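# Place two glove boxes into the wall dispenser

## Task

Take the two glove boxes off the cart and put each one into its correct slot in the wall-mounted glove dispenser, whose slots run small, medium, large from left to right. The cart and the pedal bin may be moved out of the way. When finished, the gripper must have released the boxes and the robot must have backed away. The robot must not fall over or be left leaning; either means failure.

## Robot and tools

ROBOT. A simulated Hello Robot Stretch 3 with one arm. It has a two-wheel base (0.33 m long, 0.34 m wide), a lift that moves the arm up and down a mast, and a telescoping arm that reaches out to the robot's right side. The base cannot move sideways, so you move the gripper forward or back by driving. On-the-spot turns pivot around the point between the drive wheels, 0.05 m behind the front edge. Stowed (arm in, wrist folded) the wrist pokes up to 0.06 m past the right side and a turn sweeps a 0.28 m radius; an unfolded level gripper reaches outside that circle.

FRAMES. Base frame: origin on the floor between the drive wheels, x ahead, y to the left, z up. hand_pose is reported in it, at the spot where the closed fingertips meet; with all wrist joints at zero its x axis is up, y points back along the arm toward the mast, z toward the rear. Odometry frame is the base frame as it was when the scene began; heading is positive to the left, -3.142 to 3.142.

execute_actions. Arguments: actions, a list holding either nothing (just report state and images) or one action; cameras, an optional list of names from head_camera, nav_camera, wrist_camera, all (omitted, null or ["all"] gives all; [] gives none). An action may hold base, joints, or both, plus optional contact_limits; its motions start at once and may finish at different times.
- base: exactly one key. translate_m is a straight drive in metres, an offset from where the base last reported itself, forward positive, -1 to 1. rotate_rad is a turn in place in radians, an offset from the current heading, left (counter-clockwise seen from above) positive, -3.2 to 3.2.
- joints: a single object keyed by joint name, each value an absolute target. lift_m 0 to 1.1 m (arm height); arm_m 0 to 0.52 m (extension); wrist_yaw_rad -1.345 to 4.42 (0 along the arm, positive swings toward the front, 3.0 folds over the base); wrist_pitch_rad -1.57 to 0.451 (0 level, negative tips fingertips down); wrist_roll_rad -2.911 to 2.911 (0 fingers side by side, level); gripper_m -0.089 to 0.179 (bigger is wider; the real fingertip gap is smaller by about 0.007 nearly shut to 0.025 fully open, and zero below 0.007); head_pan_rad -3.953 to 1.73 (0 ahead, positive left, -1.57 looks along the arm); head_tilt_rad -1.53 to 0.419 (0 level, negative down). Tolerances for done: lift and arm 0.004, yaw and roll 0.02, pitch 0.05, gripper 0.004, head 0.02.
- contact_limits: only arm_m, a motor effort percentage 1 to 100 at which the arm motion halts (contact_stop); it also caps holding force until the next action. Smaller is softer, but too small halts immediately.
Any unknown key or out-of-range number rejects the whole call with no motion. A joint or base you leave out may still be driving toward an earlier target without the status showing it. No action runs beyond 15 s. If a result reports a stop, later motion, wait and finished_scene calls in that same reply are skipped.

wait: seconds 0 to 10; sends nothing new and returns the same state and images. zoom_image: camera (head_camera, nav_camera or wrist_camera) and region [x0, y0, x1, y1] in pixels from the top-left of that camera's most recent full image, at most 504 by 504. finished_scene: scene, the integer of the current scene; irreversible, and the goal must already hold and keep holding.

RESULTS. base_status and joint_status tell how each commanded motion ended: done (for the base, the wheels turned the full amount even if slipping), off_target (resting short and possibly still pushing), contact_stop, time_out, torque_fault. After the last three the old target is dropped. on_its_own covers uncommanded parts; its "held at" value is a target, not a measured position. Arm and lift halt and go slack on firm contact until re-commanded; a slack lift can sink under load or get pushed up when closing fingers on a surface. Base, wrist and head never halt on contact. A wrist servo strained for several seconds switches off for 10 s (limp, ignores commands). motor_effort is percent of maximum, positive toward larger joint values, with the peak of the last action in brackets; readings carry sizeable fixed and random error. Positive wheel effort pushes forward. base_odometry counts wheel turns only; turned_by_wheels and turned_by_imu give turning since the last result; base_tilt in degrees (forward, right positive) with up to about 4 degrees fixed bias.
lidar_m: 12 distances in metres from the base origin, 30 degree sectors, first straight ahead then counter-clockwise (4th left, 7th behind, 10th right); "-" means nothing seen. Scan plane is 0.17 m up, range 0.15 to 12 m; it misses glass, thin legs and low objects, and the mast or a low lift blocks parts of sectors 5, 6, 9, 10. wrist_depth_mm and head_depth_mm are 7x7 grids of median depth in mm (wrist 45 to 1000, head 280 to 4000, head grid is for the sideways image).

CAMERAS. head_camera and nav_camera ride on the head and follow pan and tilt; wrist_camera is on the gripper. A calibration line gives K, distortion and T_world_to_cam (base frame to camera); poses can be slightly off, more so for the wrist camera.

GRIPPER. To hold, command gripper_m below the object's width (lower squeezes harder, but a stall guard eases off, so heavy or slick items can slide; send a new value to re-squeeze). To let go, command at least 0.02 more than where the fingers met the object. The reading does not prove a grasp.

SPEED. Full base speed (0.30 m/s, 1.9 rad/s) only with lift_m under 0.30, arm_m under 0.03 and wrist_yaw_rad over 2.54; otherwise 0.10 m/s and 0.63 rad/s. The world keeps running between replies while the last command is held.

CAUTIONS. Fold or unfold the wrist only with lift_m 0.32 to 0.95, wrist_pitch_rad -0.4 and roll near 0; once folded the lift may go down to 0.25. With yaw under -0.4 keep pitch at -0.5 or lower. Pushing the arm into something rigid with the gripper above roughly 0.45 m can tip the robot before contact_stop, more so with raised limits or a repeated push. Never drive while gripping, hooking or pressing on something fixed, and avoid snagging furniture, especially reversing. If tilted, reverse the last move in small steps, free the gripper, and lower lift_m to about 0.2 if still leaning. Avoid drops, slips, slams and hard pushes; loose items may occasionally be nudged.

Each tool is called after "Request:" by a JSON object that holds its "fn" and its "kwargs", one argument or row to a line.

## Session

Request:
{"fn": "execute_actions", "kwargs": {
  "actions": []
}}

Scene clock: 0.00 s.
base_odometry: x=+0.000 y=+0.000 heading=+0.000 (m, m, rad; odometry frame)
turned_by_wheels: +0.000 (rad since the last result)
turned_by_imu: +0.000 (rad since the last result)
base_tilt: forward=+1.5 right=-1.2 (deg)
lidar_m: 1.87 1.90 1.61 1.50 1.25 1.38 2.42 2.45 2.43 1.67 1.69 2.09
head_depth_mm: 1788 2393 2414 2399 2374 2261 1940 / 1783 2366 2384 2348 2338 2344 2155 / 1775 1880 1870 1863 1830 1846 1829 / 1767 1868 1851 1824 1835 1810 1799 / 1769 1836 1832 1823 1791 1794 1785 / 1751 1823 1811 1785 1787 1789 1771 / 1755 2238 2248 2231 2199 2211 2181
base_status: not commanded
joint_positions: lift_m=+0.575 arm_m=+0.001 wrist_yaw_rad=+2.960 wrist_pitch_rad=-0.406 wrist_roll_rad=+0.004 gripper_m=+0.037 head_pan_rad=-0.008 head_tilt_rad=-0.021
joint_status: not commanded
motor_effort: left_wheel=+1 right_wheel=-1 lift_m=+39 arm_m=+0 wrist_yaw_rad=+0 wrist_pitch_rad=+5 wrist_roll_rad=+0 gripper_m=+0 head_pan_rad=-1 head_tilt_rad=+2 (%)
hand_pose: x=+0.0196 y=+0.0758 z=+0.5902 quat_wxyz=(+0.205, +0.704, +0.079, +0.676) (m; base frame)
wrist_depth_mm: - - - - - - - / - - - - - - - / - - - - - - - / - - - - - - - / - - - - - - - / 835 853 - 883 909 878 910 / 722 723 732 748 743 747 765
pictures: head_camera (sideways: a quarter turn clockwise sets it upright), nav_camera (sideways: a quarter turn counterclockwise sets it upright), wrist_camera
camera_calibration (this result's frames):
head_camera: T_world_to_cam=[[0.0125231, 0.0113316, -0.999857, 1.32417], [0.00556607, 0.99992, 0.011402, -0.013426], [0.999906, -0.00570807, 0.0124591, -0.0682779], [0, 0, 0, 1]] pos_world=[0.0517634, -0.0019697, 1.32498]
nav_camera: T_world_to_cam=[[0.0664684, 0.0438871, 0.996823, -1.25613], [-0.0293811, -0.998513, 0.0459206, -0.00646541], [0.997356, -0.03234, -0.0650801, 0.0399949], [0, 0, 0, 1]] pos_world=[0.0434137, 0.0499655, 1.25504]
wrist_camera: T_world_to_cam=[[0.988931, -0.148014, 0.0103414, -0.0151774], [-0.0676346, -0.51173, -0.85648, 0.584325], [0.132063, 0.8463, -0.516077, 0.397791], [0, 0, 0, 1]] pos_world=[0.00199653, -0.0398805, 0.70591]
Images, in order (width x height): head_camera 896x504, nav_camera 672x504, wrist_camera 644x364.

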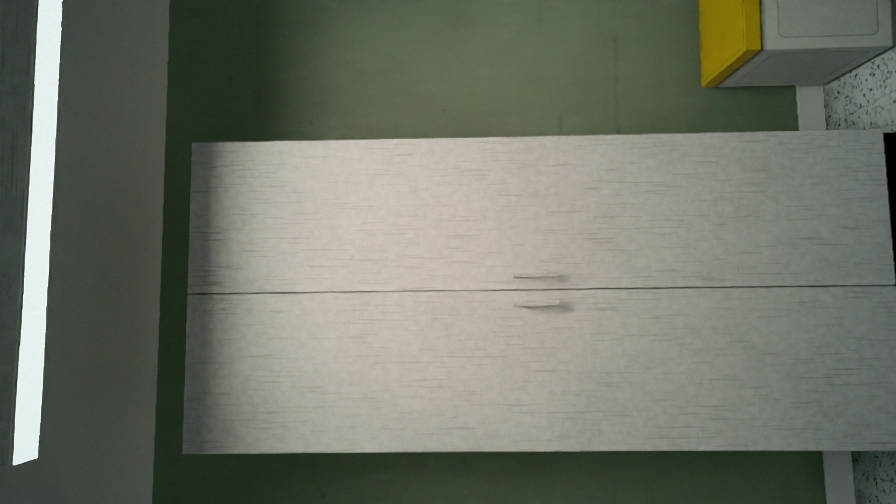

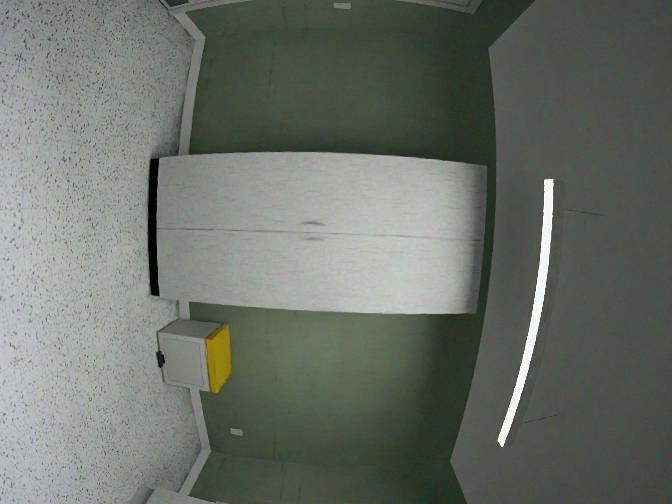

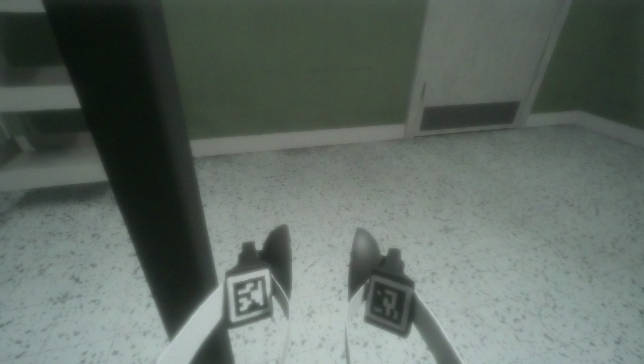

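Request:
{"fn": "execute_actions", "kwargs": {
  "actions": [
    {"base": {"rotate_rad": -3.09}, "joints": {"lift_m": 0.28, "wrist_yaw_rad": 3.0, "head_pan_rad": -0.95, "head_tilt_rad": -0.45}}
  ],
  "cameras": ["head_camera", "nav_camera"]
}}

Scene clock: 24.53 s.
base_odometry: x=+0.000 y=+0.000 heading=-3.090 (m, m, rad; odometry frame)
turned_by_wheels: -3.090 (rad since the last result)
turned_by_imu: -3.049 (rad since the last result)
base_tilt: forward=+1.5 right=-1.3 (deg)
lidar_m: 2.42 2.48 2.38 1.67 1.71 2.09 1.87 2.23 1.58 1.50 1.15 2.02
head_depth_mm: 1268 1339 1427 1530 1639 1699 1373 / 1339 1424 1516 1553 1665 1629 1371 / 1411 1510 1631 1295 1637 1599 1373 / 1501 1611 1745 1437 1728 1645 1380 / 1596 1742 1883 2044 2158 1700 1377 / 1726 1874 2049 2274 2278 1734 1385 / 1854 2047 2236 2492 2278 1718 1385
base_status: done
joint_positions: lift_m=+0.280 arm_m=+0.001 wrist_yaw_rad=+2.998 wrist_pitch_rad=-0.406 wrist_roll_rad=+0.004 gripper_m=+0.037 head_pan_rad=-0.943 head_tilt_rad=-0.445
joint_status: all done
motor_effort: left_wheel=+2(8) right_wheel=-3(5) lift_m=+27(35) arm_m=+0(0) wrist_yaw_rad=+1(2) wrist_pitch_rad=+6(5) wrist_roll_rad=+0(0) gripper_m=+0(1) head_pan_rad=-4(46) head_tilt_rad=-2(35) (%)
hand_pose: x=+0.0110 y=+0.0771 z=+0.2957 quat_wxyz=(+0.192, +0.702, +0.092, +0.679) (m; base frame)
wrist_depth_mm: - - - - - - - / - - - - - - - / - - - - - - - / 766 784 798 812 809 852 846 / 605 612 661 640 644 651 653 / 503 502 - 534 537 531 531 / 435 - - - 434 449 449
pictures: head_camera (sideways: a quarter turn clockwise sets it upright), nav_camera (sideways: a quarter turn counterclockwise sets it upright)
camera_calibration (this result's frames):
head_camera: T_world_to_cam=[[-0.225352, 0.33009, -0.916655, 1.21676], [0.810592, 0.585497, 0.0115616, -0.0185381], [0.540515, -0.740429, -0.399511, 0.470756], [0, 0, 0, 1]] pos_world=[0.0347762, -0.0422265, 1.30364]
nav_camera: T_world_to_cam=[[0.31189, -0.354211, 0.881623, -1.10712], [-0.80854, -0.586271, 0.0504884, -0.00763236], [0.498987, -0.728574, -0.469246, 0.569065], [0, 0, 0, 1]] pos_world=[0.0551738, 0.0179761, 1.24348]
Images, in order (width x height): head_camera 896x504, nav_camera 672x504.

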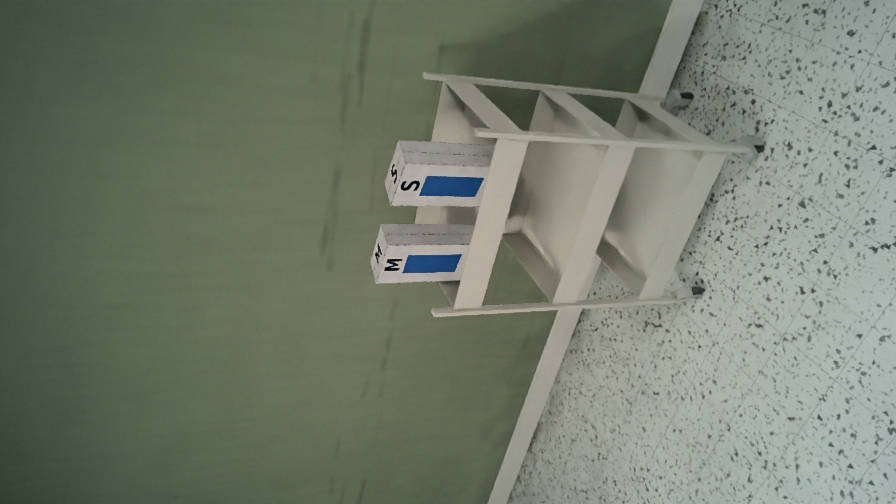

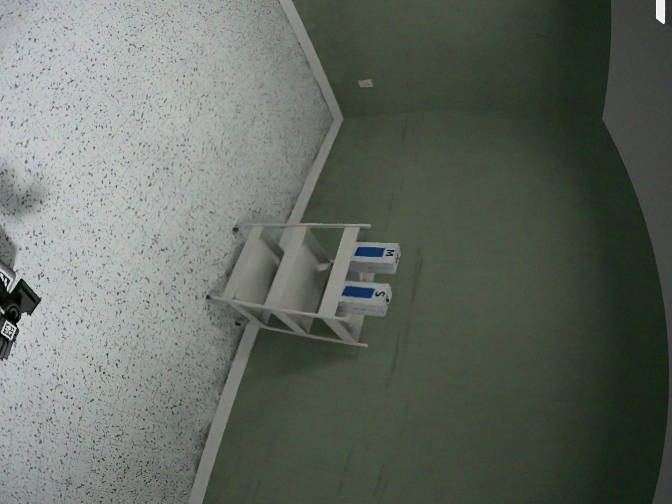

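Request:
{"fn": "zoom_image", "kwargs": {
  "camera": "head_camera",
  "region": [340, 100, 560, 320]
}}

Region (340, 100, 560, 320) of head_camera's 896x504 image, scaled by 2.291, with more detail than that image has.

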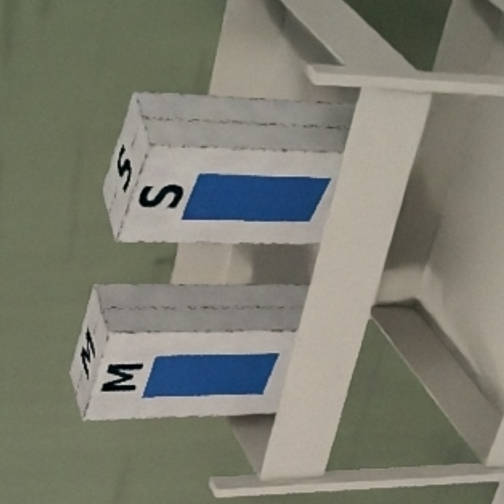

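Request:
{"fn": "execute_actions", "kwargs": {
  "actions": [
    {"base": {"rotate_rad": -0.608}}
  ],
  "cameras": []
}}

Request:
{"fn": "execute_actions", "kwargs": {
  "actions": [
    {"base": {"translate_m": 0.93}}
  ],
  "cameras": []
}}

Request:
{"fn": "execute_actions", "kwargs": {
  "actions": [
    {"base": {"rotate_rad": 0.405}, "joints": {"lift_m": 0.4, "head_pan_rad": 0.5, "head_tilt_rad": -0.3}}
  ],
  "cameras": ["head_camera"]
}}

Request:
{"fn": "execute_actions", "kwargs": {
  "actions": [
    {"joints": {"lift_m": 0.765, "wrist_yaw_rad": 0.0, "head_pan_rad": -1.45, "head_tilt_rad": -0.65}}
  ],
  "cameras": []
}}

Request:
{"fn": "execute_actions", "kwargs": {
  "actions": [
    {"joints": {"wrist_pitch_rad": 0.0, "gripper_m": 0.179}}
  ],
  "cameras": ["head_camera", "wrist_camera"]
}}

Scene clock: 80.73 s.
base_odometry: x=+0.000 y=+0.000 heading=+2.585 (m, m, rad; odometry frame)
turned_by_wheels: -0.608 (rad since the last result)
turned_by_imu: -0.599 (rad since the last result)
base_tilt: forward=+1.5 right=-1.2 (deg)
lidar_m: 1.35 2.41 2.44 2.47 1.67 1.69 2.10 1.87 1.89 1.63 1.50 1.15
head_depth_mm: 1264 1361 1453 1581 1735 1708 1370 / 1258 1350 1463 1597 1728 1698 1369 / 1256 1354 1459 1578 1737 1691 1369 / 1256 1345 1445 1575 1719 1702 1375 / 1258 1336 1442 1563 1723 1705 1372 / 1244 1335 1441 1569 1693 1708 1374 / 1245 1318 1436 1523 1561 1547 1370
base_status: done
joint_positions: lift_m=+0.280 arm_m=+0.001 wrist_yaw_rad=+2.998 wrist_pitch_rad=-0.406 wrist_roll_rad=+0.004 gripper_m=+0.037 head_pan_rad=-0.943 head_tilt_rad=-0.445
joint_status: not commanded
motor_effort: left_wheel=+2(7) right_wheel=-2(7) lift_m=+27(27) arm_m=+1(1) wrist_yaw_rad=+1(1) wrist_pitch_rad=+5(5) wrist_roll_rad=+0(0) gripper_m=+1(0) head_pan_rad=-4(5) head_tilt_rad=-2(2) (%)
hand_pose: x=+0.0110 y=+0.0771 z=+0.2957 quat_wxyz=(+0.192, +0.702, +0.093, +0.679) (m; base frame)
wrist_depth_mm: - - - - - - - / - - - - - - - / - - - - - - - / 777 786 798 807 822 833 850 / 605 608 664 642 639 659 652 / 502 507 - 525 532 528 532 / 439 - - - 436 446 444
pictures: none
No camera images: the call's "cameras" was empty. Leave "cameras" out to get every camera's image.

Scene clock: 85.60 s.
base_odometry: x=-0.790 y=+0.491 heading=+2.585 (m, m, rad; odometry frame)
turned_by_wheels: +0.000 (rad since the last result)
turned_by_imu: +0.004 (rad since the last result)
base_tilt: forward=+1.4 right=-1.2 (deg)
lidar_m: 1.17 1.69 1.70 2.12 2.25 2.26 2.83 2.61 1.54 0.55 0.51 0.51
head_depth_mm: 763 823 883 963 1038 772 733 / 764 818 883 959 1009 662 699 / 759 814 883 955 1002 784 733 / 760 815 877 952 1001 685 706 / 757 812 878 948 1004 677 723 / 756 812 877 950 1038 1108 1213 / 755 808 873 943 1032 1135 1267
base_status: done
joint_positions: lift_m=+0.280 arm_m=+0.001 wrist_yaw_rad=+2.999 wrist_pitch_rad=-0.406 wrist_roll_rad=+0.004 gripper_m=+0.037 head_pan_rad=-0.943 head_tilt_rad=-0.445
joint_status: not commanded
motor_effort: left_wheel=+1(8) right_wheel=-1(6) lift_m=+27(27) arm_m=+0(0) wrist_yaw_rad=+1(2) wrist_pitch_rad=+5(5) wrist_roll_rad=+0(0) gripper_m=+0(1) head_pan_rad=-4(4) head_tilt_rad=-2(2) (%)
hand_pose: x=+0.0109 y=+0.0771 z=+0.2957 quat_wxyz=(+0.192, +0.702, +0.093, +0.679) (m; base frame)
wrist_depth_mm: - - - - - - - / - - - - - - - / - - - - - - - / 765 776 792 829 834 828 857 / 607 614 658 636 640 646 651 / 498 507 - 526 533 530 528 / 436 - - - 435 447 451
pictures: none
No camera images: the call's "cameras" was empty. Leave "cameras" out to get every camera's image.

Scene clock: 87.53 s.
base_odometry: x=-0.790 y=+0.491 heading=+2.990 (m, m, rad; odometry frame)
turned_by_wheels: +0.405 (rad since the last result)
turned_by_imu: +0.400 (rad since the last result)
base_tilt: forward=+1.5 right=-1.3 (deg)
lidar_m: 1.68 1.68 1.97 2.83 2.42 2.61 2.61 1.84 0.57 0.51 0.51 1.08
head_depth_mm: 1387 1465 1528 1607 1710 1775 1528 / 1420 1505 1570 1663 1750 1833 1536 / 1459 1526 1612 1720 1797 1875 1540 / 1497 1567 1652 1758 1870 1926 1543 / 1543 1623 1702 1794 1921 1973 1553 / 1581 1660 1746 1851 1965 2013 1563 / 1622 1717 1813 1926 2037 2029 1555
base_status: done
joint_positions: lift_m=+0.400 arm_m=+0.001 wrist_yaw_rad=+2.999 wrist_pitch_rad=-0.407 wrist_roll_rad=+0.004 gripper_m=+0.037 head_pan_rad=+0.493 head_tilt_rad=-0.310
joint_status: all done
motor_effort: left_wheel=-1(6) right_wheel=+1(6) lift_m=+50(57) arm_m=+0(0) wrist_yaw_rad=+0(1) wrist_pitch_rad=+6(5) wrist_roll_rad=+0(0) gripper_m=-1(0) head_pan_rad=+3(47) head_tilt_rad=+5(23) (%)
hand_pose: x=+0.0109 y=+0.0771 z=+0.4149 quat_wxyz=(+0.192, +0.702, +0.093, +0.679) (m; base frame)
wrist_depth_mm: - - - - - - - / - - - - - - - / - - - - - - - / - - - - - - - / 797 783 831 805 833 835 851 / 639 648 - 654 697 682 693 / 547 555 559 562 560 577 576
pictures: head_camera (sideways: a quarter turn clockwise sets it upright)
camera_calibration (this result's frames):
head_camera: T_world_to_cam=[[-0.245268, -0.118723, -0.962158, 1.27629], [-0.472597, 0.8812, 0.0117387, -0.0109432], [0.846461, 0.457592, -0.272239, 0.303254], [0, 0, 0, 1]] pos_world=[0.0511693, 0.0224013, 1.31068]
Images, in order (width x height): head_camera 896x504.

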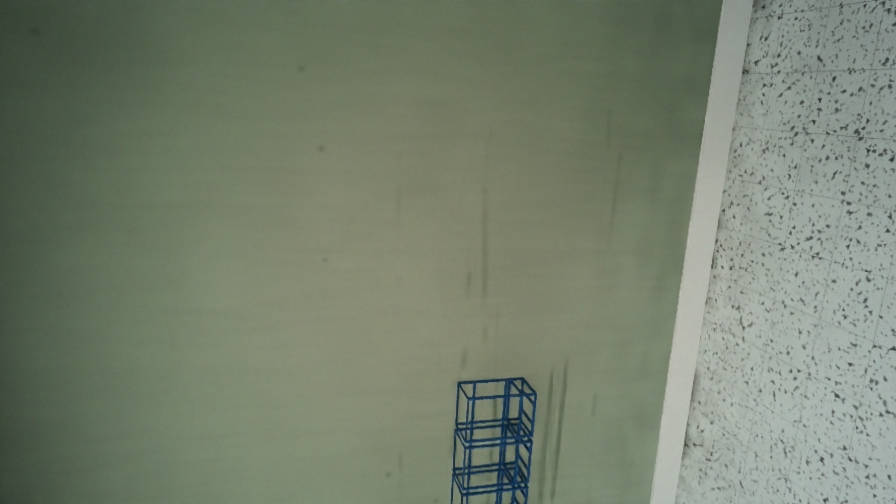

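Scene clock: 91.70 s.
base_odometry: x=-0.790 y=+0.491 heading=+2.990 (m, m, rad; odometry frame)
turned_by_wheels: +0.000 (rad since the last result)
turned_by_imu: +0.000 (rad since the last result)
base_tilt: forward=+1.5 right=-1.2 (deg)
lidar_m: 1.69 1.68 1.96 2.82 2.42 2.61 2.61 1.84 0.58 0.51 0.51 1.08
head_depth_mm: 790 876 992 1129 1271 1410 1211 / 781 868 969 1056 806 973 1163 / 772 854 954 694 719 967 - / 765 845 945 1016 834 949 1094 / 752 832 932 997 709 952 1048 / 743 821 916 991 752 768 1145 / 737 809 906 1019 1173 1347 1217
base_status: not commanded
joint_positions: lift_m=+0.765 arm_m=+0.001 wrist_yaw_rad=+0.002 wrist_pitch_rad=-0.407 wrist_roll_rad=+0.004 gripper_m=+0.037 head_pan_rad=-1.443 head_tilt_rad=-0.642
joint_status: all done
motor_effort: left_wheel=-1(1) right_wheel=+2(2) lift_m=+49(50) arm_m=+0(0) wrist_yaw_rad=-2(1) wrist_pitch_rad=+5(6) wrist_roll_rad=+0(0) gripper_m=+1(1) head_pan_rad=-5(48) head_tilt_rad=-4(32) (%)
hand_pose: x=-0.0211 y=-0.3722 z=+0.7799 quat_wxyz=(+0.691, +0.143, -0.694, -0.143) (m; base frame)
wrist_depth_mm: 256 266 576 288 674 721 788 / 278 284 640 310 740 804 878 / 309 305 546 340 781 871 982 / 340 333 404 357 369 - - / 286 305 332 361 - - - / 790 619 636 619 - - - / 837 521 510 532 902 970 964
pictures: none
No camera images: the call's "cameras" was empty. Leave "cameras" out to get every camera's image.

Scene clock: 93.60 s.
base_odometry: x=-0.790 y=+0.491 heading=+2.990 (m, m, rad; odometry frame)
turned_by_wheels: +0.000 (rad since the last result)
turned_by_imu: +0.000 (rad since the last result)
base_tilt: forward=+1.5 right=-1.2 (deg)
lidar_m: 1.68 1.69 1.96 2.82 2.42 2.61 2.61 1.84 0.58 0.51 0.51 1.08
head_depth_mm: 791 880 990 1128 1264 1354 1215 / 778 863 972 1055 804 965 1159 / 768 855 962 695 718 971 - / 762 841 944 1017 864 947 1094 / 751 832 930 994 708 952 1046 / 744 820 917 985 749 765 1145 / 737 812 900 1019 1173 1342 1223
base_status: not commanded
joint_positions: lift_m=+0.765 arm_m=+0.001 wrist_yaw_rad=+0.002 wrist_pitch_rad=-0.024 wrist_roll_rad=+0.004 gripper_m=+0.179 head_pan_rad=-1.443 head_tilt_rad=-0.642
joint_status: all done
motor_effort: left_wheel=-1(1) right_wheel=+1(2) lift_m=+50(49) arm_m=+0(0) wrist_yaw_rad=-2(1) wrist_pitch_rad=+9(9) wrist_roll_rad=+0(0) gripper_m=+1(94) head_pan_rad=-4(5) head_tilt_rad=-4(4) (%)
hand_pose: x=-0.0209 y=-0.4020 z=+0.8730 quat_wxyz=(+0.706, +0.010, -0.708, -0.008) (m; base frame)
wrist_depth_mm: 555 584 620 674 719 774 862 / 569 611 639 681 751 807 880 / 579 618 652 716 760 838 905 / 297 298 666 335 787 858 933 / 302 302 597 343 797 889 996 / 604 314 490 353 819 895 - / 326 323 378 354 354 931 -
pictures: head_camera (sideways: a quarter turn clockwise sets it upright), wrist_camera
camera_calibration (this result's frames):
head_camera: T_world_to_cam=[[-0.0615436, 0.568213, -0.820577, 1.09046], [0.992315, 0.123258, 0.0109264, -0.0188168], [0.107351, -0.813598, -0.571432, 0.697095], [0, 0, 0, 1]] pos_world=[0.0109491, -0.0501379, 1.29335]
wrist_camera: T_world_to_cam=[[-0.99933, -0.0292337, 0.0220195, -0.0528229], [-0.0264124, 0.159581, -0.986831, 0.963854], [0.0253348, -0.986752, -0.160246, -0.0963222], [0, 0, 0, 1]] pos_world=[-0.0248895, -0.250403, 0.936889]
Images, in order (width x height): head_camera 896x504, wrist_camera 644x364.

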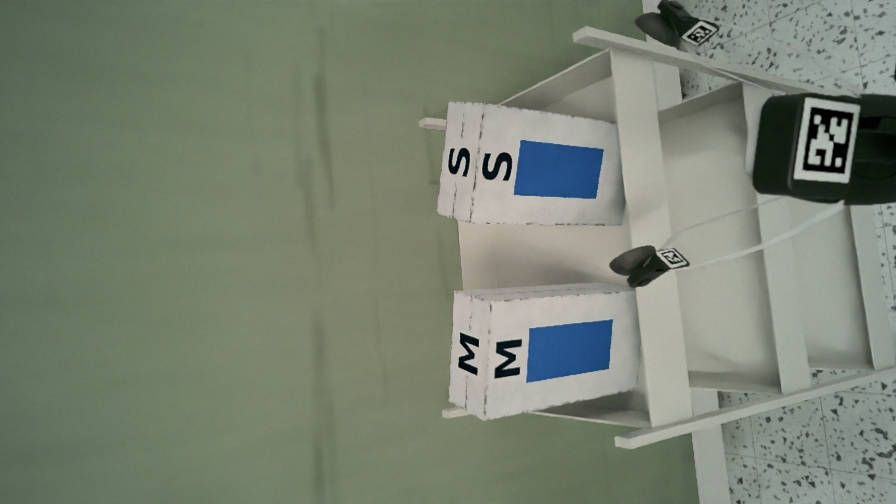

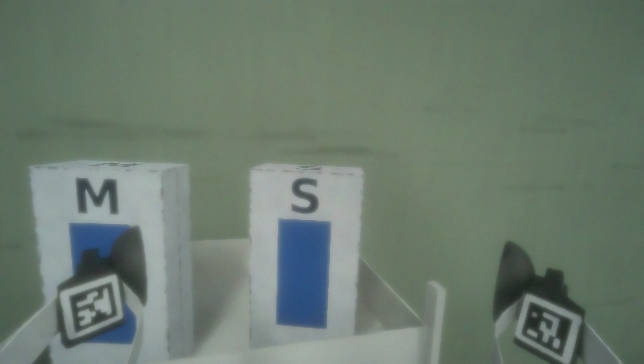

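Request:
{"fn": "execute_actions", "kwargs": {
  "actions": [
    {"base": {"translate_m": 0.016}, "joints": {"arm_m": 0.13}}
  ],
  "cameras": ["wrist_camera"]
}}

Scene clock: 114.57 s.
base_odometry: x=-0.806 y=+0.493 heading=+2.990 (m, m, rad; odometry frame)
turned_by_wheels: +0.000 (rad since the last result)
turned_by_imu: +0.000 (rad since the last result)
base_tilt: forward=+1.5 right=-1.3 (deg)
lidar_m: 1.67 1.67 1.95 2.83 2.43 2.61 2.63 1.83 0.58 0.50 0.50 1.08
head_depth_mm: 785 874 984 1127 1241 - - / 776 861 964 1039 721 - 1143 / 767 852 952 696 713 961 1091 / 757 840 938 1013 811 952 1069 / 751 828 926 991 704 947 1045 / 740 818 912 997 789 856 1174 / 732 807 897 1015 1174 1348 1216
base_status: done
joint_positions: lift_m=+0.765 arm_m=+0.130 wrist_yaw_rad=+0.001 wrist_pitch_rad=-0.023 wrist_roll_rad=+0.004 gripper_m=+0.179 head_pan_rad=-1.443 head_tilt_rad=-0.642
joint_status: all done
motor_effort: left_wheel=-1(3) right_wheel=+1(4) lift_m=+49(50) arm_m=+4(5) wrist_yaw_rad=-2(2) wrist_pitch_rad=+9(9) wrist_roll_rad=+0(0) gripper_m=+1(0) head_pan_rad=-4(4) head_tilt_rad=-4(4) (%)
hand_pose: x=-0.0212 y=-0.5303 z=+0.8733 quat_wxyz=(+0.706, +0.009, -0.708, -0.008) (m; base frame)
wrist_depth_mm: 455 480 517 552 590 639 699 / 461 486 524 564 608 663 735 / 475 502 543 586 628 684 750 / 221 511 546 261 651 702 776 / 172 535 219 211 670 725 806 / - 466 476 216 689 732 839 / 183 376 376 223 338 769 895
pictures: wrist_camera
camera_calibration (this result's frames):
wrist_camera: T_world_to_cam=[[-0.999353, -0.0284026, 0.0220484, -0.0563713], [-0.0262821, 0.158551, -0.987001, 0.984198], [0.0245376, -0.986942, -0.159194, -0.223923], [0, 0, 0, 1]] pos_world=[-0.0249736, -0.378646, 0.937]
Images, in order (width x height): wrist_camera 644x364.

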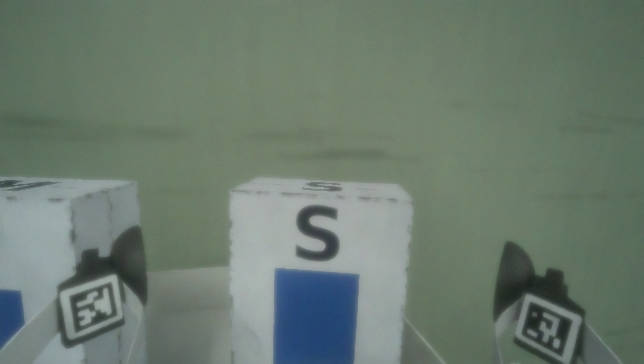

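Request:
{"fn": "execute_actions", "kwargs": {
  "actions": [
    {"base": {"translate_m": 0.017}, "joints": {"arm_m": 0.212, "wrist_yaw_rad": -0.08}}
  ],
  "cameras": ["wrist_camera"]
}}

Scene clock: 127.17 s.
base_odometry: x=-0.822 y=+0.496 heading=+2.990 (m, m, rad; odometry frame)
turned_by_wheels: +0.000 (rad since the last result)
turned_by_imu: +0.000 (rad since the last result)
base_tilt: forward=+1.5 right=-1.2 (deg)
lidar_m: 1.65 1.65 1.93 2.83 2.43 2.61 2.64 1.83 0.58 0.50 0.50 1.07
head_depth_mm: 783 870 978 1107 1245 - 1185 / 775 860 968 694 - - 1086 / 764 844 951 1022 761 946 1092 / 755 834 932 1010 807 947 1067 / 747 824 919 990 706 927 1046 / 738 813 905 1012 1105 925 1192 / 729 803 895 1012 1162 1351 1226
base_status: done
joint_positions: lift_m=+0.765 arm_m=+0.212 wrist_yaw_rad=-0.079 wrist_pitch_rad=-0.023 wrist_roll_rad=+0.004 gripper_m=+0.179 head_pan_rad=-1.443 head_tilt_rad=-0.642
joint_status: all done
motor_effort: left_wheel=-1(3) right_wheel=+1(3) lift_m=+50(49) arm_m=+4(2) wrist_yaw_rad=-1(5) wrist_pitch_rad=+8(9) wrist_roll_rad=+0(0) gripper_m=+1(1) head_pan_rad=-4(4) head_tilt_rad=-4(5) (%)
hand_pose: x=-0.0415 y=-0.6115 z=+0.8733 quat_wxyz=(+0.705, -0.019, -0.708, -0.036) (m; base frame)
wrist_depth_mm: 375 406 442 488 535 604 688 / 384 413 456 491 553 621 697 / 392 422 459 505 563 635 737 / 404 434 470 514 586 658 766 / 413 439 129 129 130 685 800 / 415 415 131 131 130 680 839 / 349 372 135 135 134 730 921
pictures: wrist_camera
camera_calibration (this result's frames):
wrist_camera: T_world_to_cam=[[-0.998443, 0.0512417, 0.0220501, -0.030273], [-0.0135816, 0.160088, -0.987009, 0.998027], [-0.054106, -0.985772, -0.159142, -0.306168], [0, 0, 0, 1]] pos_world=[-0.0332366, -0.460032, 0.937005]
Images, in order (width x height): wrist_camera 644x364.

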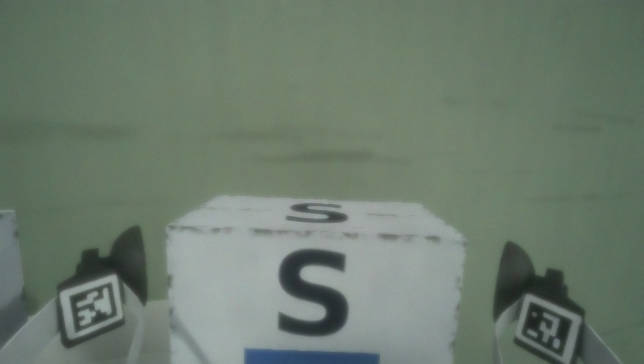

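Request:
{"fn": "execute_actions", "kwargs": {
  "actions": [
    {"joints": {"arm_m": 0.219}}
  ],
  "cameras": []
}}

Request:
{"fn": "execute_actions", "kwargs": {
  "actions": [
    {"joints": {"gripper_m": 0.065}}
  ],
  "cameras": ["wrist_camera"]
}}

Scene clock: 135.43 s.
base_odometry: x=-0.822 y=+0.496 heading=+2.990 (m, m, rad; odometry frame)
turned_by_wheels: +0.000 (rad since the last result)
turned_by_imu: +0.000 (rad since the last result)
base_tilt: forward=+1.5 right=-1.2 (deg)
lidar_m: 1.65 1.66 1.93 2.83 2.44 2.62 2.65 1.82 0.58 0.50 0.50 1.07
head_depth_mm: 784 869 983 1108 1227 - 1179 / 772 857 963 695 - 941 1085 / 762 844 947 1017 770 946 1088 / 754 835 935 1009 808 947 1070 / 746 820 922 985 708 926 1046 / 734 813 912 1005 1100 924 1193 / 729 804 893 1011 1161 1329 1215
base_status: not commanded
joint_positions: lift_m=+0.765 arm_m=+0.219 wrist_yaw_rad=-0.079 wrist_pitch_rad=-0.023 wrist_roll_rad=+0.004 gripper_m=+0.179 head_pan_rad=-1.443 head_tilt_rad=-0.642
joint_status: all done
motor_effort: left_wheel=-1(1) right_wheel=+1(1) lift_m=+49(50) arm_m=+4(4) wrist_yaw_rad=-2(2) wrist_pitch_rad=+8(8) wrist_roll_rad=+0(0) gripper_m=+1(0) head_pan_rad=-4(4) head_tilt_rad=-5(5) (%)
hand_pose: x=-0.0415 y=-0.6185 z=+0.8733 quat_wxyz=(+0.705, -0.019, -0.708, -0.036) (m; base frame)
wrist_depth_mm: 374 401 437 473 535 589 671 / 376 411 448 491 546 608 695 / 386 420 452 501 553 635 731 / 393 429 458 507 577 657 758 / 401 428 122 125 130 674 785 / 406 125 124 123 123 680 832 / 348 360 127 127 127 700 893
pictures: none
No camera images: the call's "cameras" was empty. Leave "cameras" out to get every camera's image.

Scene clock: 137.07 s.
base_odometry: x=-0.822 y=+0.496 heading=+2.990 (m, m, rad; odometry frame)
turned_by_wheels: +0.000 (rad since the last result)
turned_by_imu: +0.000 (rad since the last result)
base_tilt: forward=+1.5 right=-1.2 (deg)
lidar_m: 1.65 1.65 1.92 2.84 2.43 2.62 2.65 1.83 0.58 0.50 0.50 1.07
head_depth_mm: 784 870 980 1115 1232 - 1189 / 773 857 968 693 - 945 1086 / 765 848 948 1021 779 943 1090 / 755 834 939 1009 813 947 1071 / 745 824 920 991 708 927 1049 / 735 810 906 999 1108 922 1193 / 728 803 894 1014 1169 1340 1224
base_status: not commanded
joint_positions: lift_m=+0.765 arm_m=+0.219 wrist_yaw_rad=-0.077 wrist_pitch_rad=-0.023 wrist_roll_rad=+0.004 gripper_m=+0.066 head_pan_rad=-1.443 head_tilt_rad=-0.642
joint_status: all done
motor_effort: left_wheel=+0(1) right_wheel=+1(1) lift_m=+49(49) arm_m=+4(4) wrist_yaw_rad=-2(2) wrist_pitch_rad=+8(9) wrist_roll_rad=+0(0) gripper_m=-28(99) head_pan_rad=-4(4) head_tilt_rad=-4(4) (%)
hand_pose: x=-0.0411 y=-0.6186 z=+0.8734 quat_wxyz=(+0.705, -0.019, -0.708, -0.036) (m; base frame)
wrist_depth_mm: 371 398 434 474 522 588 665 / 377 409 443 491 540 606 680 / 391 419 453 501 554 627 718 / 394 426 461 506 569 650 753 / 406 431 124 125 130 665 778 / 408 428 126 125 125 715 814 / 341 369 129 128 128 726 860
pictures: wrist_camera
camera_calibration (this result's frames):
wrist_camera: T_world_to_cam=[[-0.998517, 0.0497784, 0.0220555, -0.0304534], [-0.0138399, 0.159724, -0.987065, 0.999059], [-0.0526573, -0.985906, -0.158798, -0.313392], [0, 0, 0, 1]] pos_world=[-0.0330837, -0.467033, 0.937041]
Images, in order (width x height): wrist_camera 644x364.

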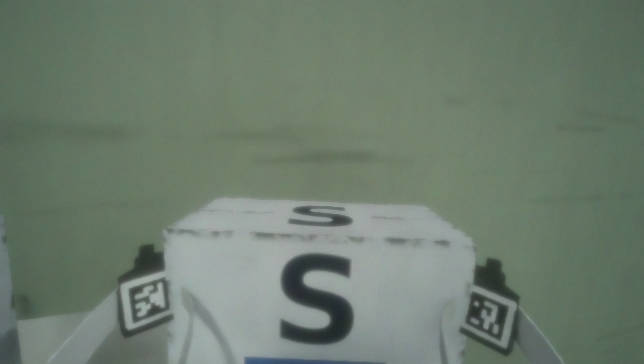

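Request:
{"fn": "execute_actions", "kwargs": {
  "actions": [
    {"joints": {"lift_m": 0.93, "wrist_pitch_rad": 0.09, "head_pan_rad": 0.78, "head_tilt_rad": -0.3}}
  ],
  "cameras": ["head_camera"]
}}

Request:
{"fn": "execute_actions", "kwargs": {
  "actions": [
    {"joints": {"arm_m": 0.0, "wrist_yaw_rad": 0.0}}
  ],
  "cameras": []
}}

Scene clock: 151.23 s.
base_odometry: x=-0.822 y=+0.496 heading=+2.990 (m, m, rad; odometry frame)
turned_by_wheels: +0.000 (rad since the last result)
turned_by_imu: +0.000 (rad since the last result)
base_tilt: forward=+1.5 right=-1.2 (deg)
lidar_m: 1.65 1.65 1.93 2.83 2.43 2.62 2.65 1.82 0.58 0.50 0.50 1.07
head_depth_mm: 1404 1469 1530 1610 1698 1768 1534 / 1488 1552 1626 1707 1794 1840 1541 / 1580 1631 1710 1810 1915 1962 1542 / 1649 1740 1833 1936 2058 1998 1547 / 1761 1839 1959 2064 2212 2004 1551 / 1880 1968 2091 2248 2369 1996 1555 / 2005 2141 2277 2423 2569 2032 1566
base_status: not commanded
joint_positions: lift_m=+0.929 arm_m=+0.219 wrist_yaw_rad=-0.079 wrist_pitch_rad=+0.007 wrist_roll_rad=+0.004 gripper_m=+0.079 head_pan_rad=+0.773 head_tilt_rad=-0.310
joint_status: wrist_pitch_rad off_target (ended at +0.007, target +0.090); the others done
on_its_own: gripper_m is held at +0.078, not at your +0.065, by its stall guard, which is not easing now
motor_effort: left_wheel=-1(1) right_wheel=+1(1) lift_m=+55(55) arm_m=+4(4) wrist_yaw_rad=+0(2) wrist_pitch_rad=+30(33) wrist_roll_rad=+0(0) gripper_m=-23(22) head_pan_rad=+3(47) head_tilt_rad=+6(33) (%)
hand_pose: x=-0.0417 y=-0.6193 z=+1.0458 quat_wxyz=(+0.705, -0.030, -0.708, -0.026) (m; base frame)
wrist_depth_mm: 372 402 439 481 532 589 683 / 381 409 449 489 551 608 706 / 390 424 457 502 559 632 728 / 396 423 466 517 579 650 756 / 402 428 125 126 133 671 778 / 409 427 126 126 125 716 787 / 413 448 128 128 128 717 846
pictures: head_camera (sideways: a quarter turn clockwise sets it upright)
camera_calibration (this result's frames):
head_camera: T_world_to_cam=[[-0.20331, -0.182271, -0.961999, 1.27583], [-0.697707, 0.716287, 0.0117384, -0.00956966], [0.686928, 0.67358, -0.2728, 0.304957], [0, 0, 0, 1]] pos_world=[0.0432273, 0.0339874, 1.31065]
Images, in order (width x height): head_camera 896x504.

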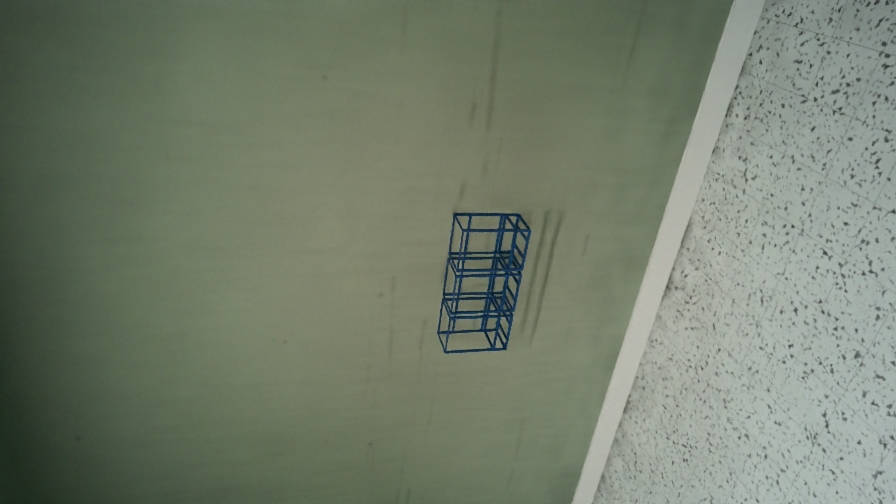

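Scene clock: 154.07 s.
base_odometry: x=-0.822 y=+0.496 heading=+2.990 (m, m, rad; odometry frame)
turned_by_wheels: +0.000 (rad since the last result)
turned_by_imu: +0.000 (rad since the last result)
base_tilt: forward=+1.5 right=-1.2 (deg)
lidar_m: 1.65 1.66 1.92 2.84 2.43 2.62 2.66 1.82 0.58 0.50 0.50 1.07
head_depth_mm: 1403 1463 1527 1601 1687 1761 1544 / 1485 1533 1628 1689 1792 1845 1544 / 1566 1626 1723 1792 1914 1946 1542 / 1657 1736 1838 1933 2033 1996 1543 / 1747 1841 1964 2047 2212 2021 1554 / 1873 1978 2098 2246 2395 2001 1544 / 2019 2139 2272 2423 2530 2016 1557
base_status: not commanded
joint_positions: lift_m=+0.929 arm_m=+0.002 wrist_yaw_rad=+0.000 wrist_pitch_rad=+0.007 wrist_roll_rad=+0.004 gripper_m=+0.079 head_pan_rad=+0.773 head_tilt_rad=-0.310
joint_status: all done
joint sent to its limit — the command would take arm_m past its lower limit, so that joint was sent only as far as its limit.
on_its_own: gripper_m is held at +0.078, not at your +0.065, by its stall guard, which is not easing now
motor_effort: left_wheel=-1(1) right_wheel=+1(2) lift_m=+55(55) arm_m=-2(2) wrist_yaw_rad=-1(6) wrist_pitch_rad=+30(30) wrist_roll_rad=+0(0) gripper_m=-21(22) head_pan_rad=+4(4) head_tilt_rad=+7(6) (%)
hand_pose: x=-0.0214 y=-0.4030 z=+1.0458 quat_wxyz=(+0.706, -0.002, -0.708, +0.002) (m; base frame)
wrist_depth_mm: 549 583 623 683 718 770 856 / 563 599 634 696 742 819 874 / 571 609 645 694 771 818 907 / 580 626 670 708 782 856 940 / 594 628 125 127 133 880 952 / 608 627 126 125 125 907 - / 612 315 129 128 127 952 -
pictures: none
No camera images: the call's "cameras" was empty. Leave "cameras" out to get every camera's image.

Request:
{"fn": "execute_actions", "kwargs": {
  "actions": [
    {"base": {"rotate_rad": 1.098}}
  ],
  "cameras": []
}}

Request:
{"fn": "execute_actions", "kwargs": {
  "actions": [
    {"base": {"translate_m": 1.0}}
  ],
  "cameras": []
}}

Request:
{"fn": "execute_actions", "kwargs": {
  "actions": [
    {"base": {"translate_m": 0.566}}
  ],
  "cameras": []
}}

Request:
{"fn": "execute_actions", "kwargs": {
  "actions": [
    {"base": {"rotate_rad": 0.753}, "joints": {"head_pan_rad": -1.45, "head_tilt_rad": -0.8}}
  ],
  "cameras": ["head_camera", "nav_camera"]
}}

Scene clock: 193.80 s.
base_odometry: x=-0.822 y=+0.496 heading=-2.195 (m, m, rad; odometry frame)
turned_by_wheels: +1.098 (rad since the last result)
turned_by_imu: +1.086 (rad since the last result)
base_tilt: forward=+1.5 right=-1.2 (deg)
lidar_m: 1.99 2.83 2.25 2.70 2.64 1.67 0.56 0.50 0.50 1.11 1.65 1.66
head_depth_mm: 2431 2549 2691 2831 2859 1987 1542 / 2451 2570 2718 2867 2870 2004 1541 / 2475 2583 2725 2876 2845 2010 1536 / 2455 2554 2758 2888 2684 1992 1546 / 2219 2330 2494 2297 2422 2006 1550 / 2250 2320 2759 2331 2454 2027 1551 / 2278 2328 2796 2335 2439 2013 1555
base_status: done
joint_positions: lift_m=+0.929 arm_m=+0.002 wrist_yaw_rad=+0.000 wrist_pitch_rad=+0.007 wrist_roll_rad=+0.004 gripper_m=+0.079 head_pan_rad=+0.773 head_tilt_rad=-0.310
joint_status: not commanded
on_its_own: gripper_m is held at +0.078, not at your +0.065, by its stall guard, which is not easing now
motor_effort: left_wheel=-1(5) right_wheel=+1(4) lift_m=+56(56) arm_m=-3(2) wrist_yaw_rad=+0(1) wrist_pitch_rad=+30(30) wrist_roll_rad=+0(0) gripper_m=-22(21) head_pan_rad=+3(3) head_tilt_rad=+6(6) (%)
hand_pose: x=-0.0214 y=-0.4030 z=+1.0458 quat_wxyz=(+0.706, -0.002, -0.708, +0.002) (m; base frame)
wrist_depth_mm: - - - - 805 657 546 / - - - - 813 657 547 / - - - - 812 661 553 / - - - - 831 661 558 / - - 125 127 133 674 552 / - - 126 126 125 630 558 / - - 129 128 127 664 569
pictures: none
No camera images: the call's "cameras" was empty. Leave "cameras" out to get every camera's image.

Scene clock: 204.90 s.
base_odometry: x=-1.407 y=-0.315 heading=-2.195 (m, m, rad; odometry frame)
turned_by_wheels: +0.000 (rad since the last result)
turned_by_imu: +0.002 (rad since the last result)
base_tilt: forward=+1.5 right=-1.2 (deg)
lidar_m: 1.20 2.08 1.75 1.81 3.27 2.99 1.40 1.36 1.67 1.11 0.99 1.00
head_depth_mm: 1801 1880 1962 2037 2198 1988 1538 / 1796 1870 1975 2066 2206 1996 1539 / 1789 1883 2004 2075 2216 1990 1533 / 1813 1922 2004 2126 2264 1992 1555 / 1836 1941 2030 2145 2251 2034 1553 / 1825 1934 2049 2161 2296 2005 1560 / 1858 1938 2045 2142 2221 2008 1553
base_status: done
joint_positions: lift_m=+0.929 arm_m=+0.002 wrist_yaw_rad=+0.000 wrist_pitch_rad=+0.007 wrist_roll_rad=+0.004 gripper_m=+0.079 head_pan_rad=+0.773 head_tilt_rad=-0.310
joint_status: not commanded
on_its_own: gripper_m is held at +0.078, not at your +0.065, by its stall guard, which is not easing now
motor_effort: left_wheel=-2(1) right_wheel=+1(7) lift_m=+56(56) arm_m=-3(3) wrist_yaw_rad=+0(1) wrist_pitch_rad=+30(30) wrist_roll_rad=+0(0) gripper_m=-22(23) head_pan_rad=+3(4) head_tilt_rad=+6(6) (%)
hand_pose: x=-0.0214 y=-0.4030 z=+1.0458 quat_wxyz=(+0.706, -0.002, -0.708, +0.002) (m; base frame)
wrist_depth_mm: 603 687 818 - - - - / 606 693 834 - - - - / 612 714 852 - - - - / 624 724 871 - - - - / 640 726 125 127 133 - - / 641 699 126 126 125 - - / 645 756 128 128 128 - -
pictures: none
No camera images: the call's "cameras" was empty. Leave "cameras" out to get every camera's image.

Scene clock: 211.63 s.
base_odometry: x=-1.738 y=-0.775 heading=-2.195 (m, m, rad; odometry frame)
turned_by_wheels: +0.000 (rad since the last result)
turned_by_imu: +0.001 (rad since the last result)
base_tilt: forward=+1.5 right=-1.2 (deg)
lidar_m: 0.75 1.41 1.67 1.66 2.44 3.66 1.90 2.09 1.12 0.69 0.62 0.62
head_depth_mm: 1410 1467 1560 1624 1731 1821 1543 / 1424 1496 1547 1637 1762 1844 1542 / 1424 1507 1568 1641 1771 1838 1538 / 1434 1507 1574 1659 1755 1849 1557 / 1449 1526 1594 1668 1780 1865 1550 / 1447 1534 1620 1683 1809 1881 1544 / 1464 1543 1630 1702 1809 1876 1553
base_status: done
joint_positions: lift_m=+0.929 arm_m=+0.002 wrist_yaw_rad=+0.000 wrist_pitch_rad=+0.007 wrist_roll_rad=+0.004 gripper_m=+0.079 head_pan_rad=+0.773 head_tilt_rad=-0.310
joint_status: not commanded
on_its_own: gripper_m is held at +0.078, not at your +0.065, by its stall guard, which is not easing now
motor_effort: left_wheel=-1(2) right_wheel=+2(5) lift_m=+55(56) arm_m=-2(3) wrist_yaw_rad=-1(0) wrist_pitch_rad=+30(30) wrist_roll_rad=+0(0) gripper_m=-22(22) head_pan_rad=+3(4) head_tilt_rad=+6(6) (%)
hand_pose: x=-0.0214 y=-0.4030 z=+1.0458 quat_wxyz=(+0.706, -0.002, -0.708, +0.002) (m; base frame)
wrist_depth_mm: 332 380 454 570 750 - - / 335 386 462 576 776 - - / 342 395 471 598 788 - - / 346 402 479 608 839 - - / 347 395 125 126 133 - - / 355 385 126 126 126 - - / 354 413 129 128 128 - -
pictures: none
No camera images: the call's "cameras" was empty. Leave "cameras" out to get every camera's image.

Scene clock: 213.77 s.
base_odometry: x=-1.738 y=-0.775 heading=-1.442 (m, m, rad; odometry frame)
turned_by_wheels: +0.753 (rad since the last result)
turned_by_imu: +0.745 (rad since the last result)
base_tilt: forward=+1.5 right=-1.2 (deg)
lidar_m: 1.66 1.72 1.65 3.66 2.86 1.90 2.09 0.85 0.64 0.62 0.65 0.91
head_depth_mm: 486 550 590 718 - - - / 494 559 404 - - - 1097 / 502 568 405 423 813 1220 1124 / 509 579 652 768 975 1240 1144 / 519 590 685 816 1011 1250 1141 / 527 600 701 840 1043 1265 1148 / 536 613 714 864 1077 1288 1148
base_status: done
joint_positions: lift_m=+0.929 arm_m=+0.002 wrist_yaw_rad=+0.000 wrist_pitch_rad=+0.007 wrist_roll_rad=+0.004 gripper_m=+0.079 head_pan_rad=-1.443 head_tilt_rad=-0.790
joint_status: all done
on_its_own: gripper_m is held at +0.078, not at your +0.065, by its stall guard, which is not easing now
motor_effort: left_wheel=-1(4) right_wheel=+2(5) lift_m=+56(55) arm_m=-3(3) wrist_yaw_rad=+0(0) wrist_pitch_rad=+31(30) wrist_roll_rad=+0(0) gripper_m=-22(22) head_pan_rad=-5(47) head_tilt_rad=-5(38) (%)
hand_pose: x=-0.0214 y=-0.4030 z=+1.0458 quat_wxyz=(+0.706, -0.002, -0.708, +0.002) (m; base frame)
wrist_depth_mm: 368 364 362 358 353 350 349 / 373 372 365 368 359 355 354 / 383 379 375 369 370 365 360 / 391 387 384 379 374 373 369 / 403 393 125 127 133 381 377 / 408 404 126 126 126 385 387 / 418 417 129 128 127 400 392
pictures: head_camera (sideways: a quarter turn clockwise sets it upright), nav_camera (sideways: a quarter turn counterclockwise sets it upright)
camera_calibration (this result's frames):
head_camera: T_world_to_cam=[[-0.0762559, 0.682129, -0.727245, 0.96889], [0.992503, 0.121794, 0.0101688, -0.0178296], [0.0955107, -0.721017, -0.686303, 0.846595], [0, 0, 0, 1]] pos_world=[0.0107205, -0.0483266, 1.28582]
nav_camera: T_world_to_cam=[[0.138614, -0.728878, 0.670465, -0.830809], [-0.988405, -0.144188, 0.0475959, -0.00274715], [0.0619811, -0.669288, -0.740413, 0.924486], [0, 0, 0, 1]] pos_world=[0.0551457, 0.0127925, 1.24166]
Images, in order (width x height): head_camera 896x504, nav_camera 672x504.

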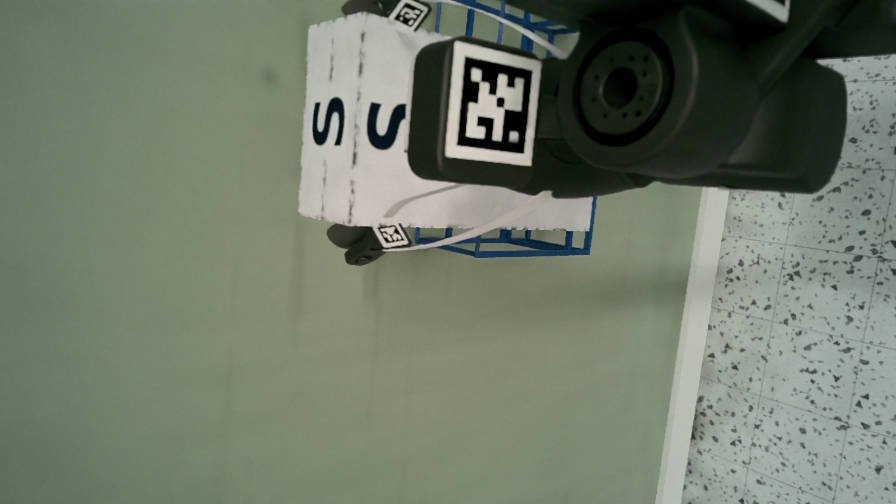

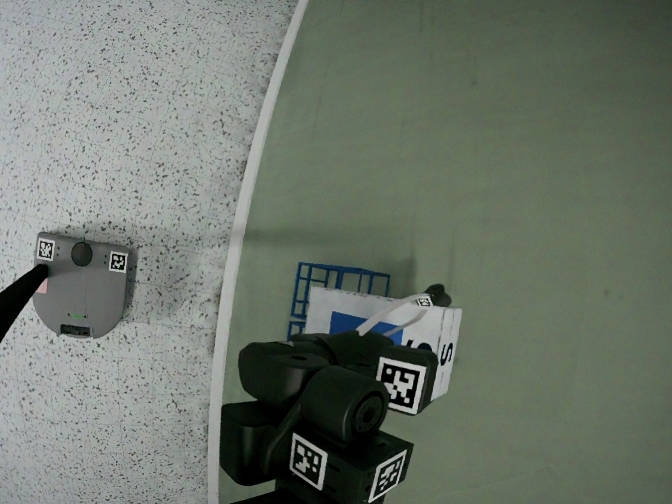

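Request:
{"fn": "execute_actions", "kwargs": {
  "actions": []
}}

Scene clock: 243.57 s.
base_odometry: x=-1.738 y=-0.775 heading=-1.442 (m, m, rad; odometry frame)
turned_by_wheels: +0.000 (rad since the last result)
turned_by_imu: +0.000 (rad since the last result)
base_tilt: forward=+1.5 right=-1.2 (deg)
lidar_m: 1.66 1.73 1.66 3.66 2.88 1.90 2.09 0.85 0.64 0.62 0.65 0.91
head_depth_mm: 487 549 590 719 - - - / 496 558 404 - - - 1103 / 502 569 406 423 810 1225 1126 / 511 579 655 767 974 1228 1147 / 519 590 686 817 1009 1260 1146 / 527 601 702 842 1052 1273 1149 / 536 612 718 862 1076 1287 1153
base_status: done
joint_positions: lift_m=+0.929 arm_m=+0.002 wrist_yaw_rad=+0.000 wrist_pitch_rad=+0.007 wrist_roll_rad=+0.004 gripper_m=+0.079 head_pan_rad=-1.443 head_tilt_rad=-0.790
joint_status: all done
on_its_own: gripper_m is held at +0.078, not at your +0.065, by its stall guard, which is not easing now
motor_effort: left_wheel=-1(4) right_wheel=+1(5) lift_m=+55(55) arm_m=-3(3) wrist_yaw_rad=-1(0) wrist_pitch_rad=+30(30) wrist_roll_rad=+0(0) gripper_m=-22(22) head_pan_rad=-4(47) head_tilt_rad=-6(38) (%)
hand_pose: x=-0.0214 y=-0.4030 z=+1.0458 quat_wxyz=(+0.706, -0.002, -0.708, +0.002) (m; base frame)
wrist_depth_mm: 365 362 359 356 356 353 347 / 375 368 365 365 360 359 357 / 382 377 376 372 369 363 361 / 389 385 383 381 377 373 371 / 400 394 125 126 133 380 375 / 410 402 126 126 125 388 388 / 417 413 128 128 127 403 391
pictures: head_camera (sideways: a quarter turn clockwise sets it upright), nav_camera (sideways: a quarter turn counterclockwise sets it upright), wrist_camera
camera_calibration (this result's frames):
head_camera: T_world_to_cam=[[-0.0762555, 0.682129, -0.727245, 0.96889], [0.992503, 0.121794, 0.0101688, -0.0178296], [0.0955102, -0.721017, -0.686303, 0.846595], [0, 0, 0, 1]] pos_world=[0.0107205, -0.0483266, 1.28582]
nav_camera: T_world_to_cam=[[0.138613, -0.728878, 0.670465, -0.830809], [-0.988405, -0.144187, 0.0475959, -0.00274715], [0.0619807, -0.669288, -0.740413, 0.924486], [0, 0, 0, 1]] pos_world=[0.0551457, 0.0127925, 1.24166]
wrist_camera: T_world_to_cam=[[-0.99938, -0.0267864, 0.0228504, -0.0569876], [-0.0261229, 0.128986, -0.991302, 1.12682], [0.023606, -0.991285, -0.129606, -0.103541], [0, 0, 0, 1]] pos_world=[-0.0250723, -0.249509, 1.10491]
Images, in order (width x height): head_camera 896x504, nav_camera 672x504, wrist_camera 644x364.

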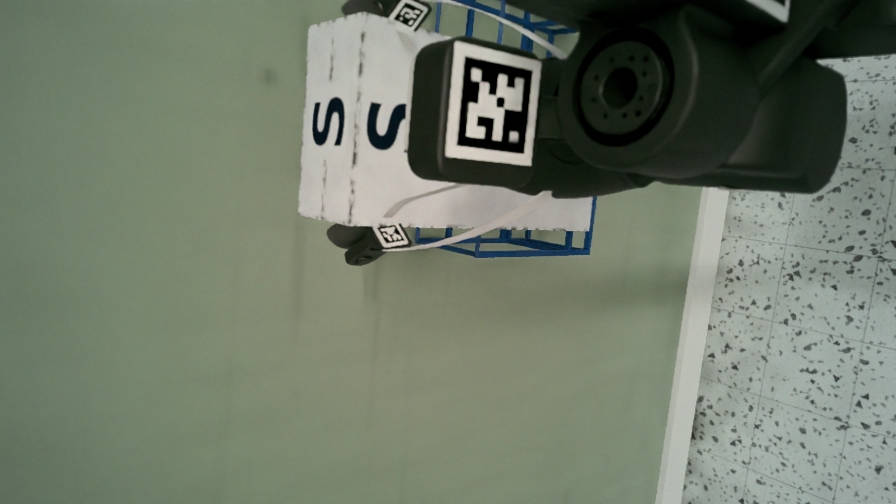

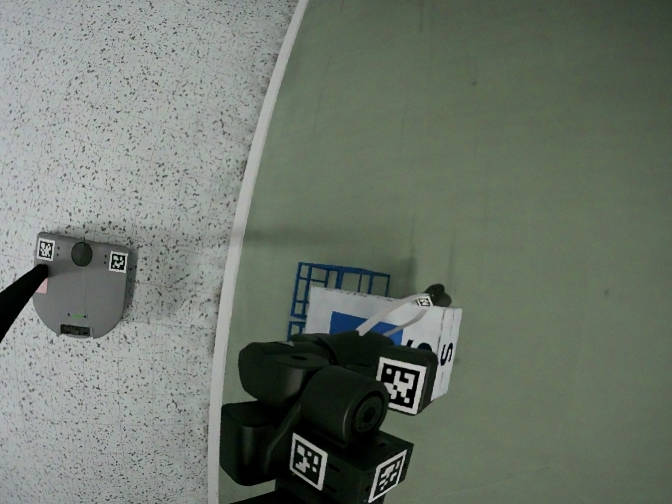

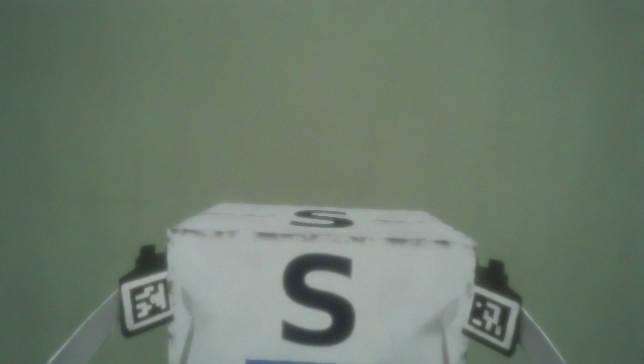

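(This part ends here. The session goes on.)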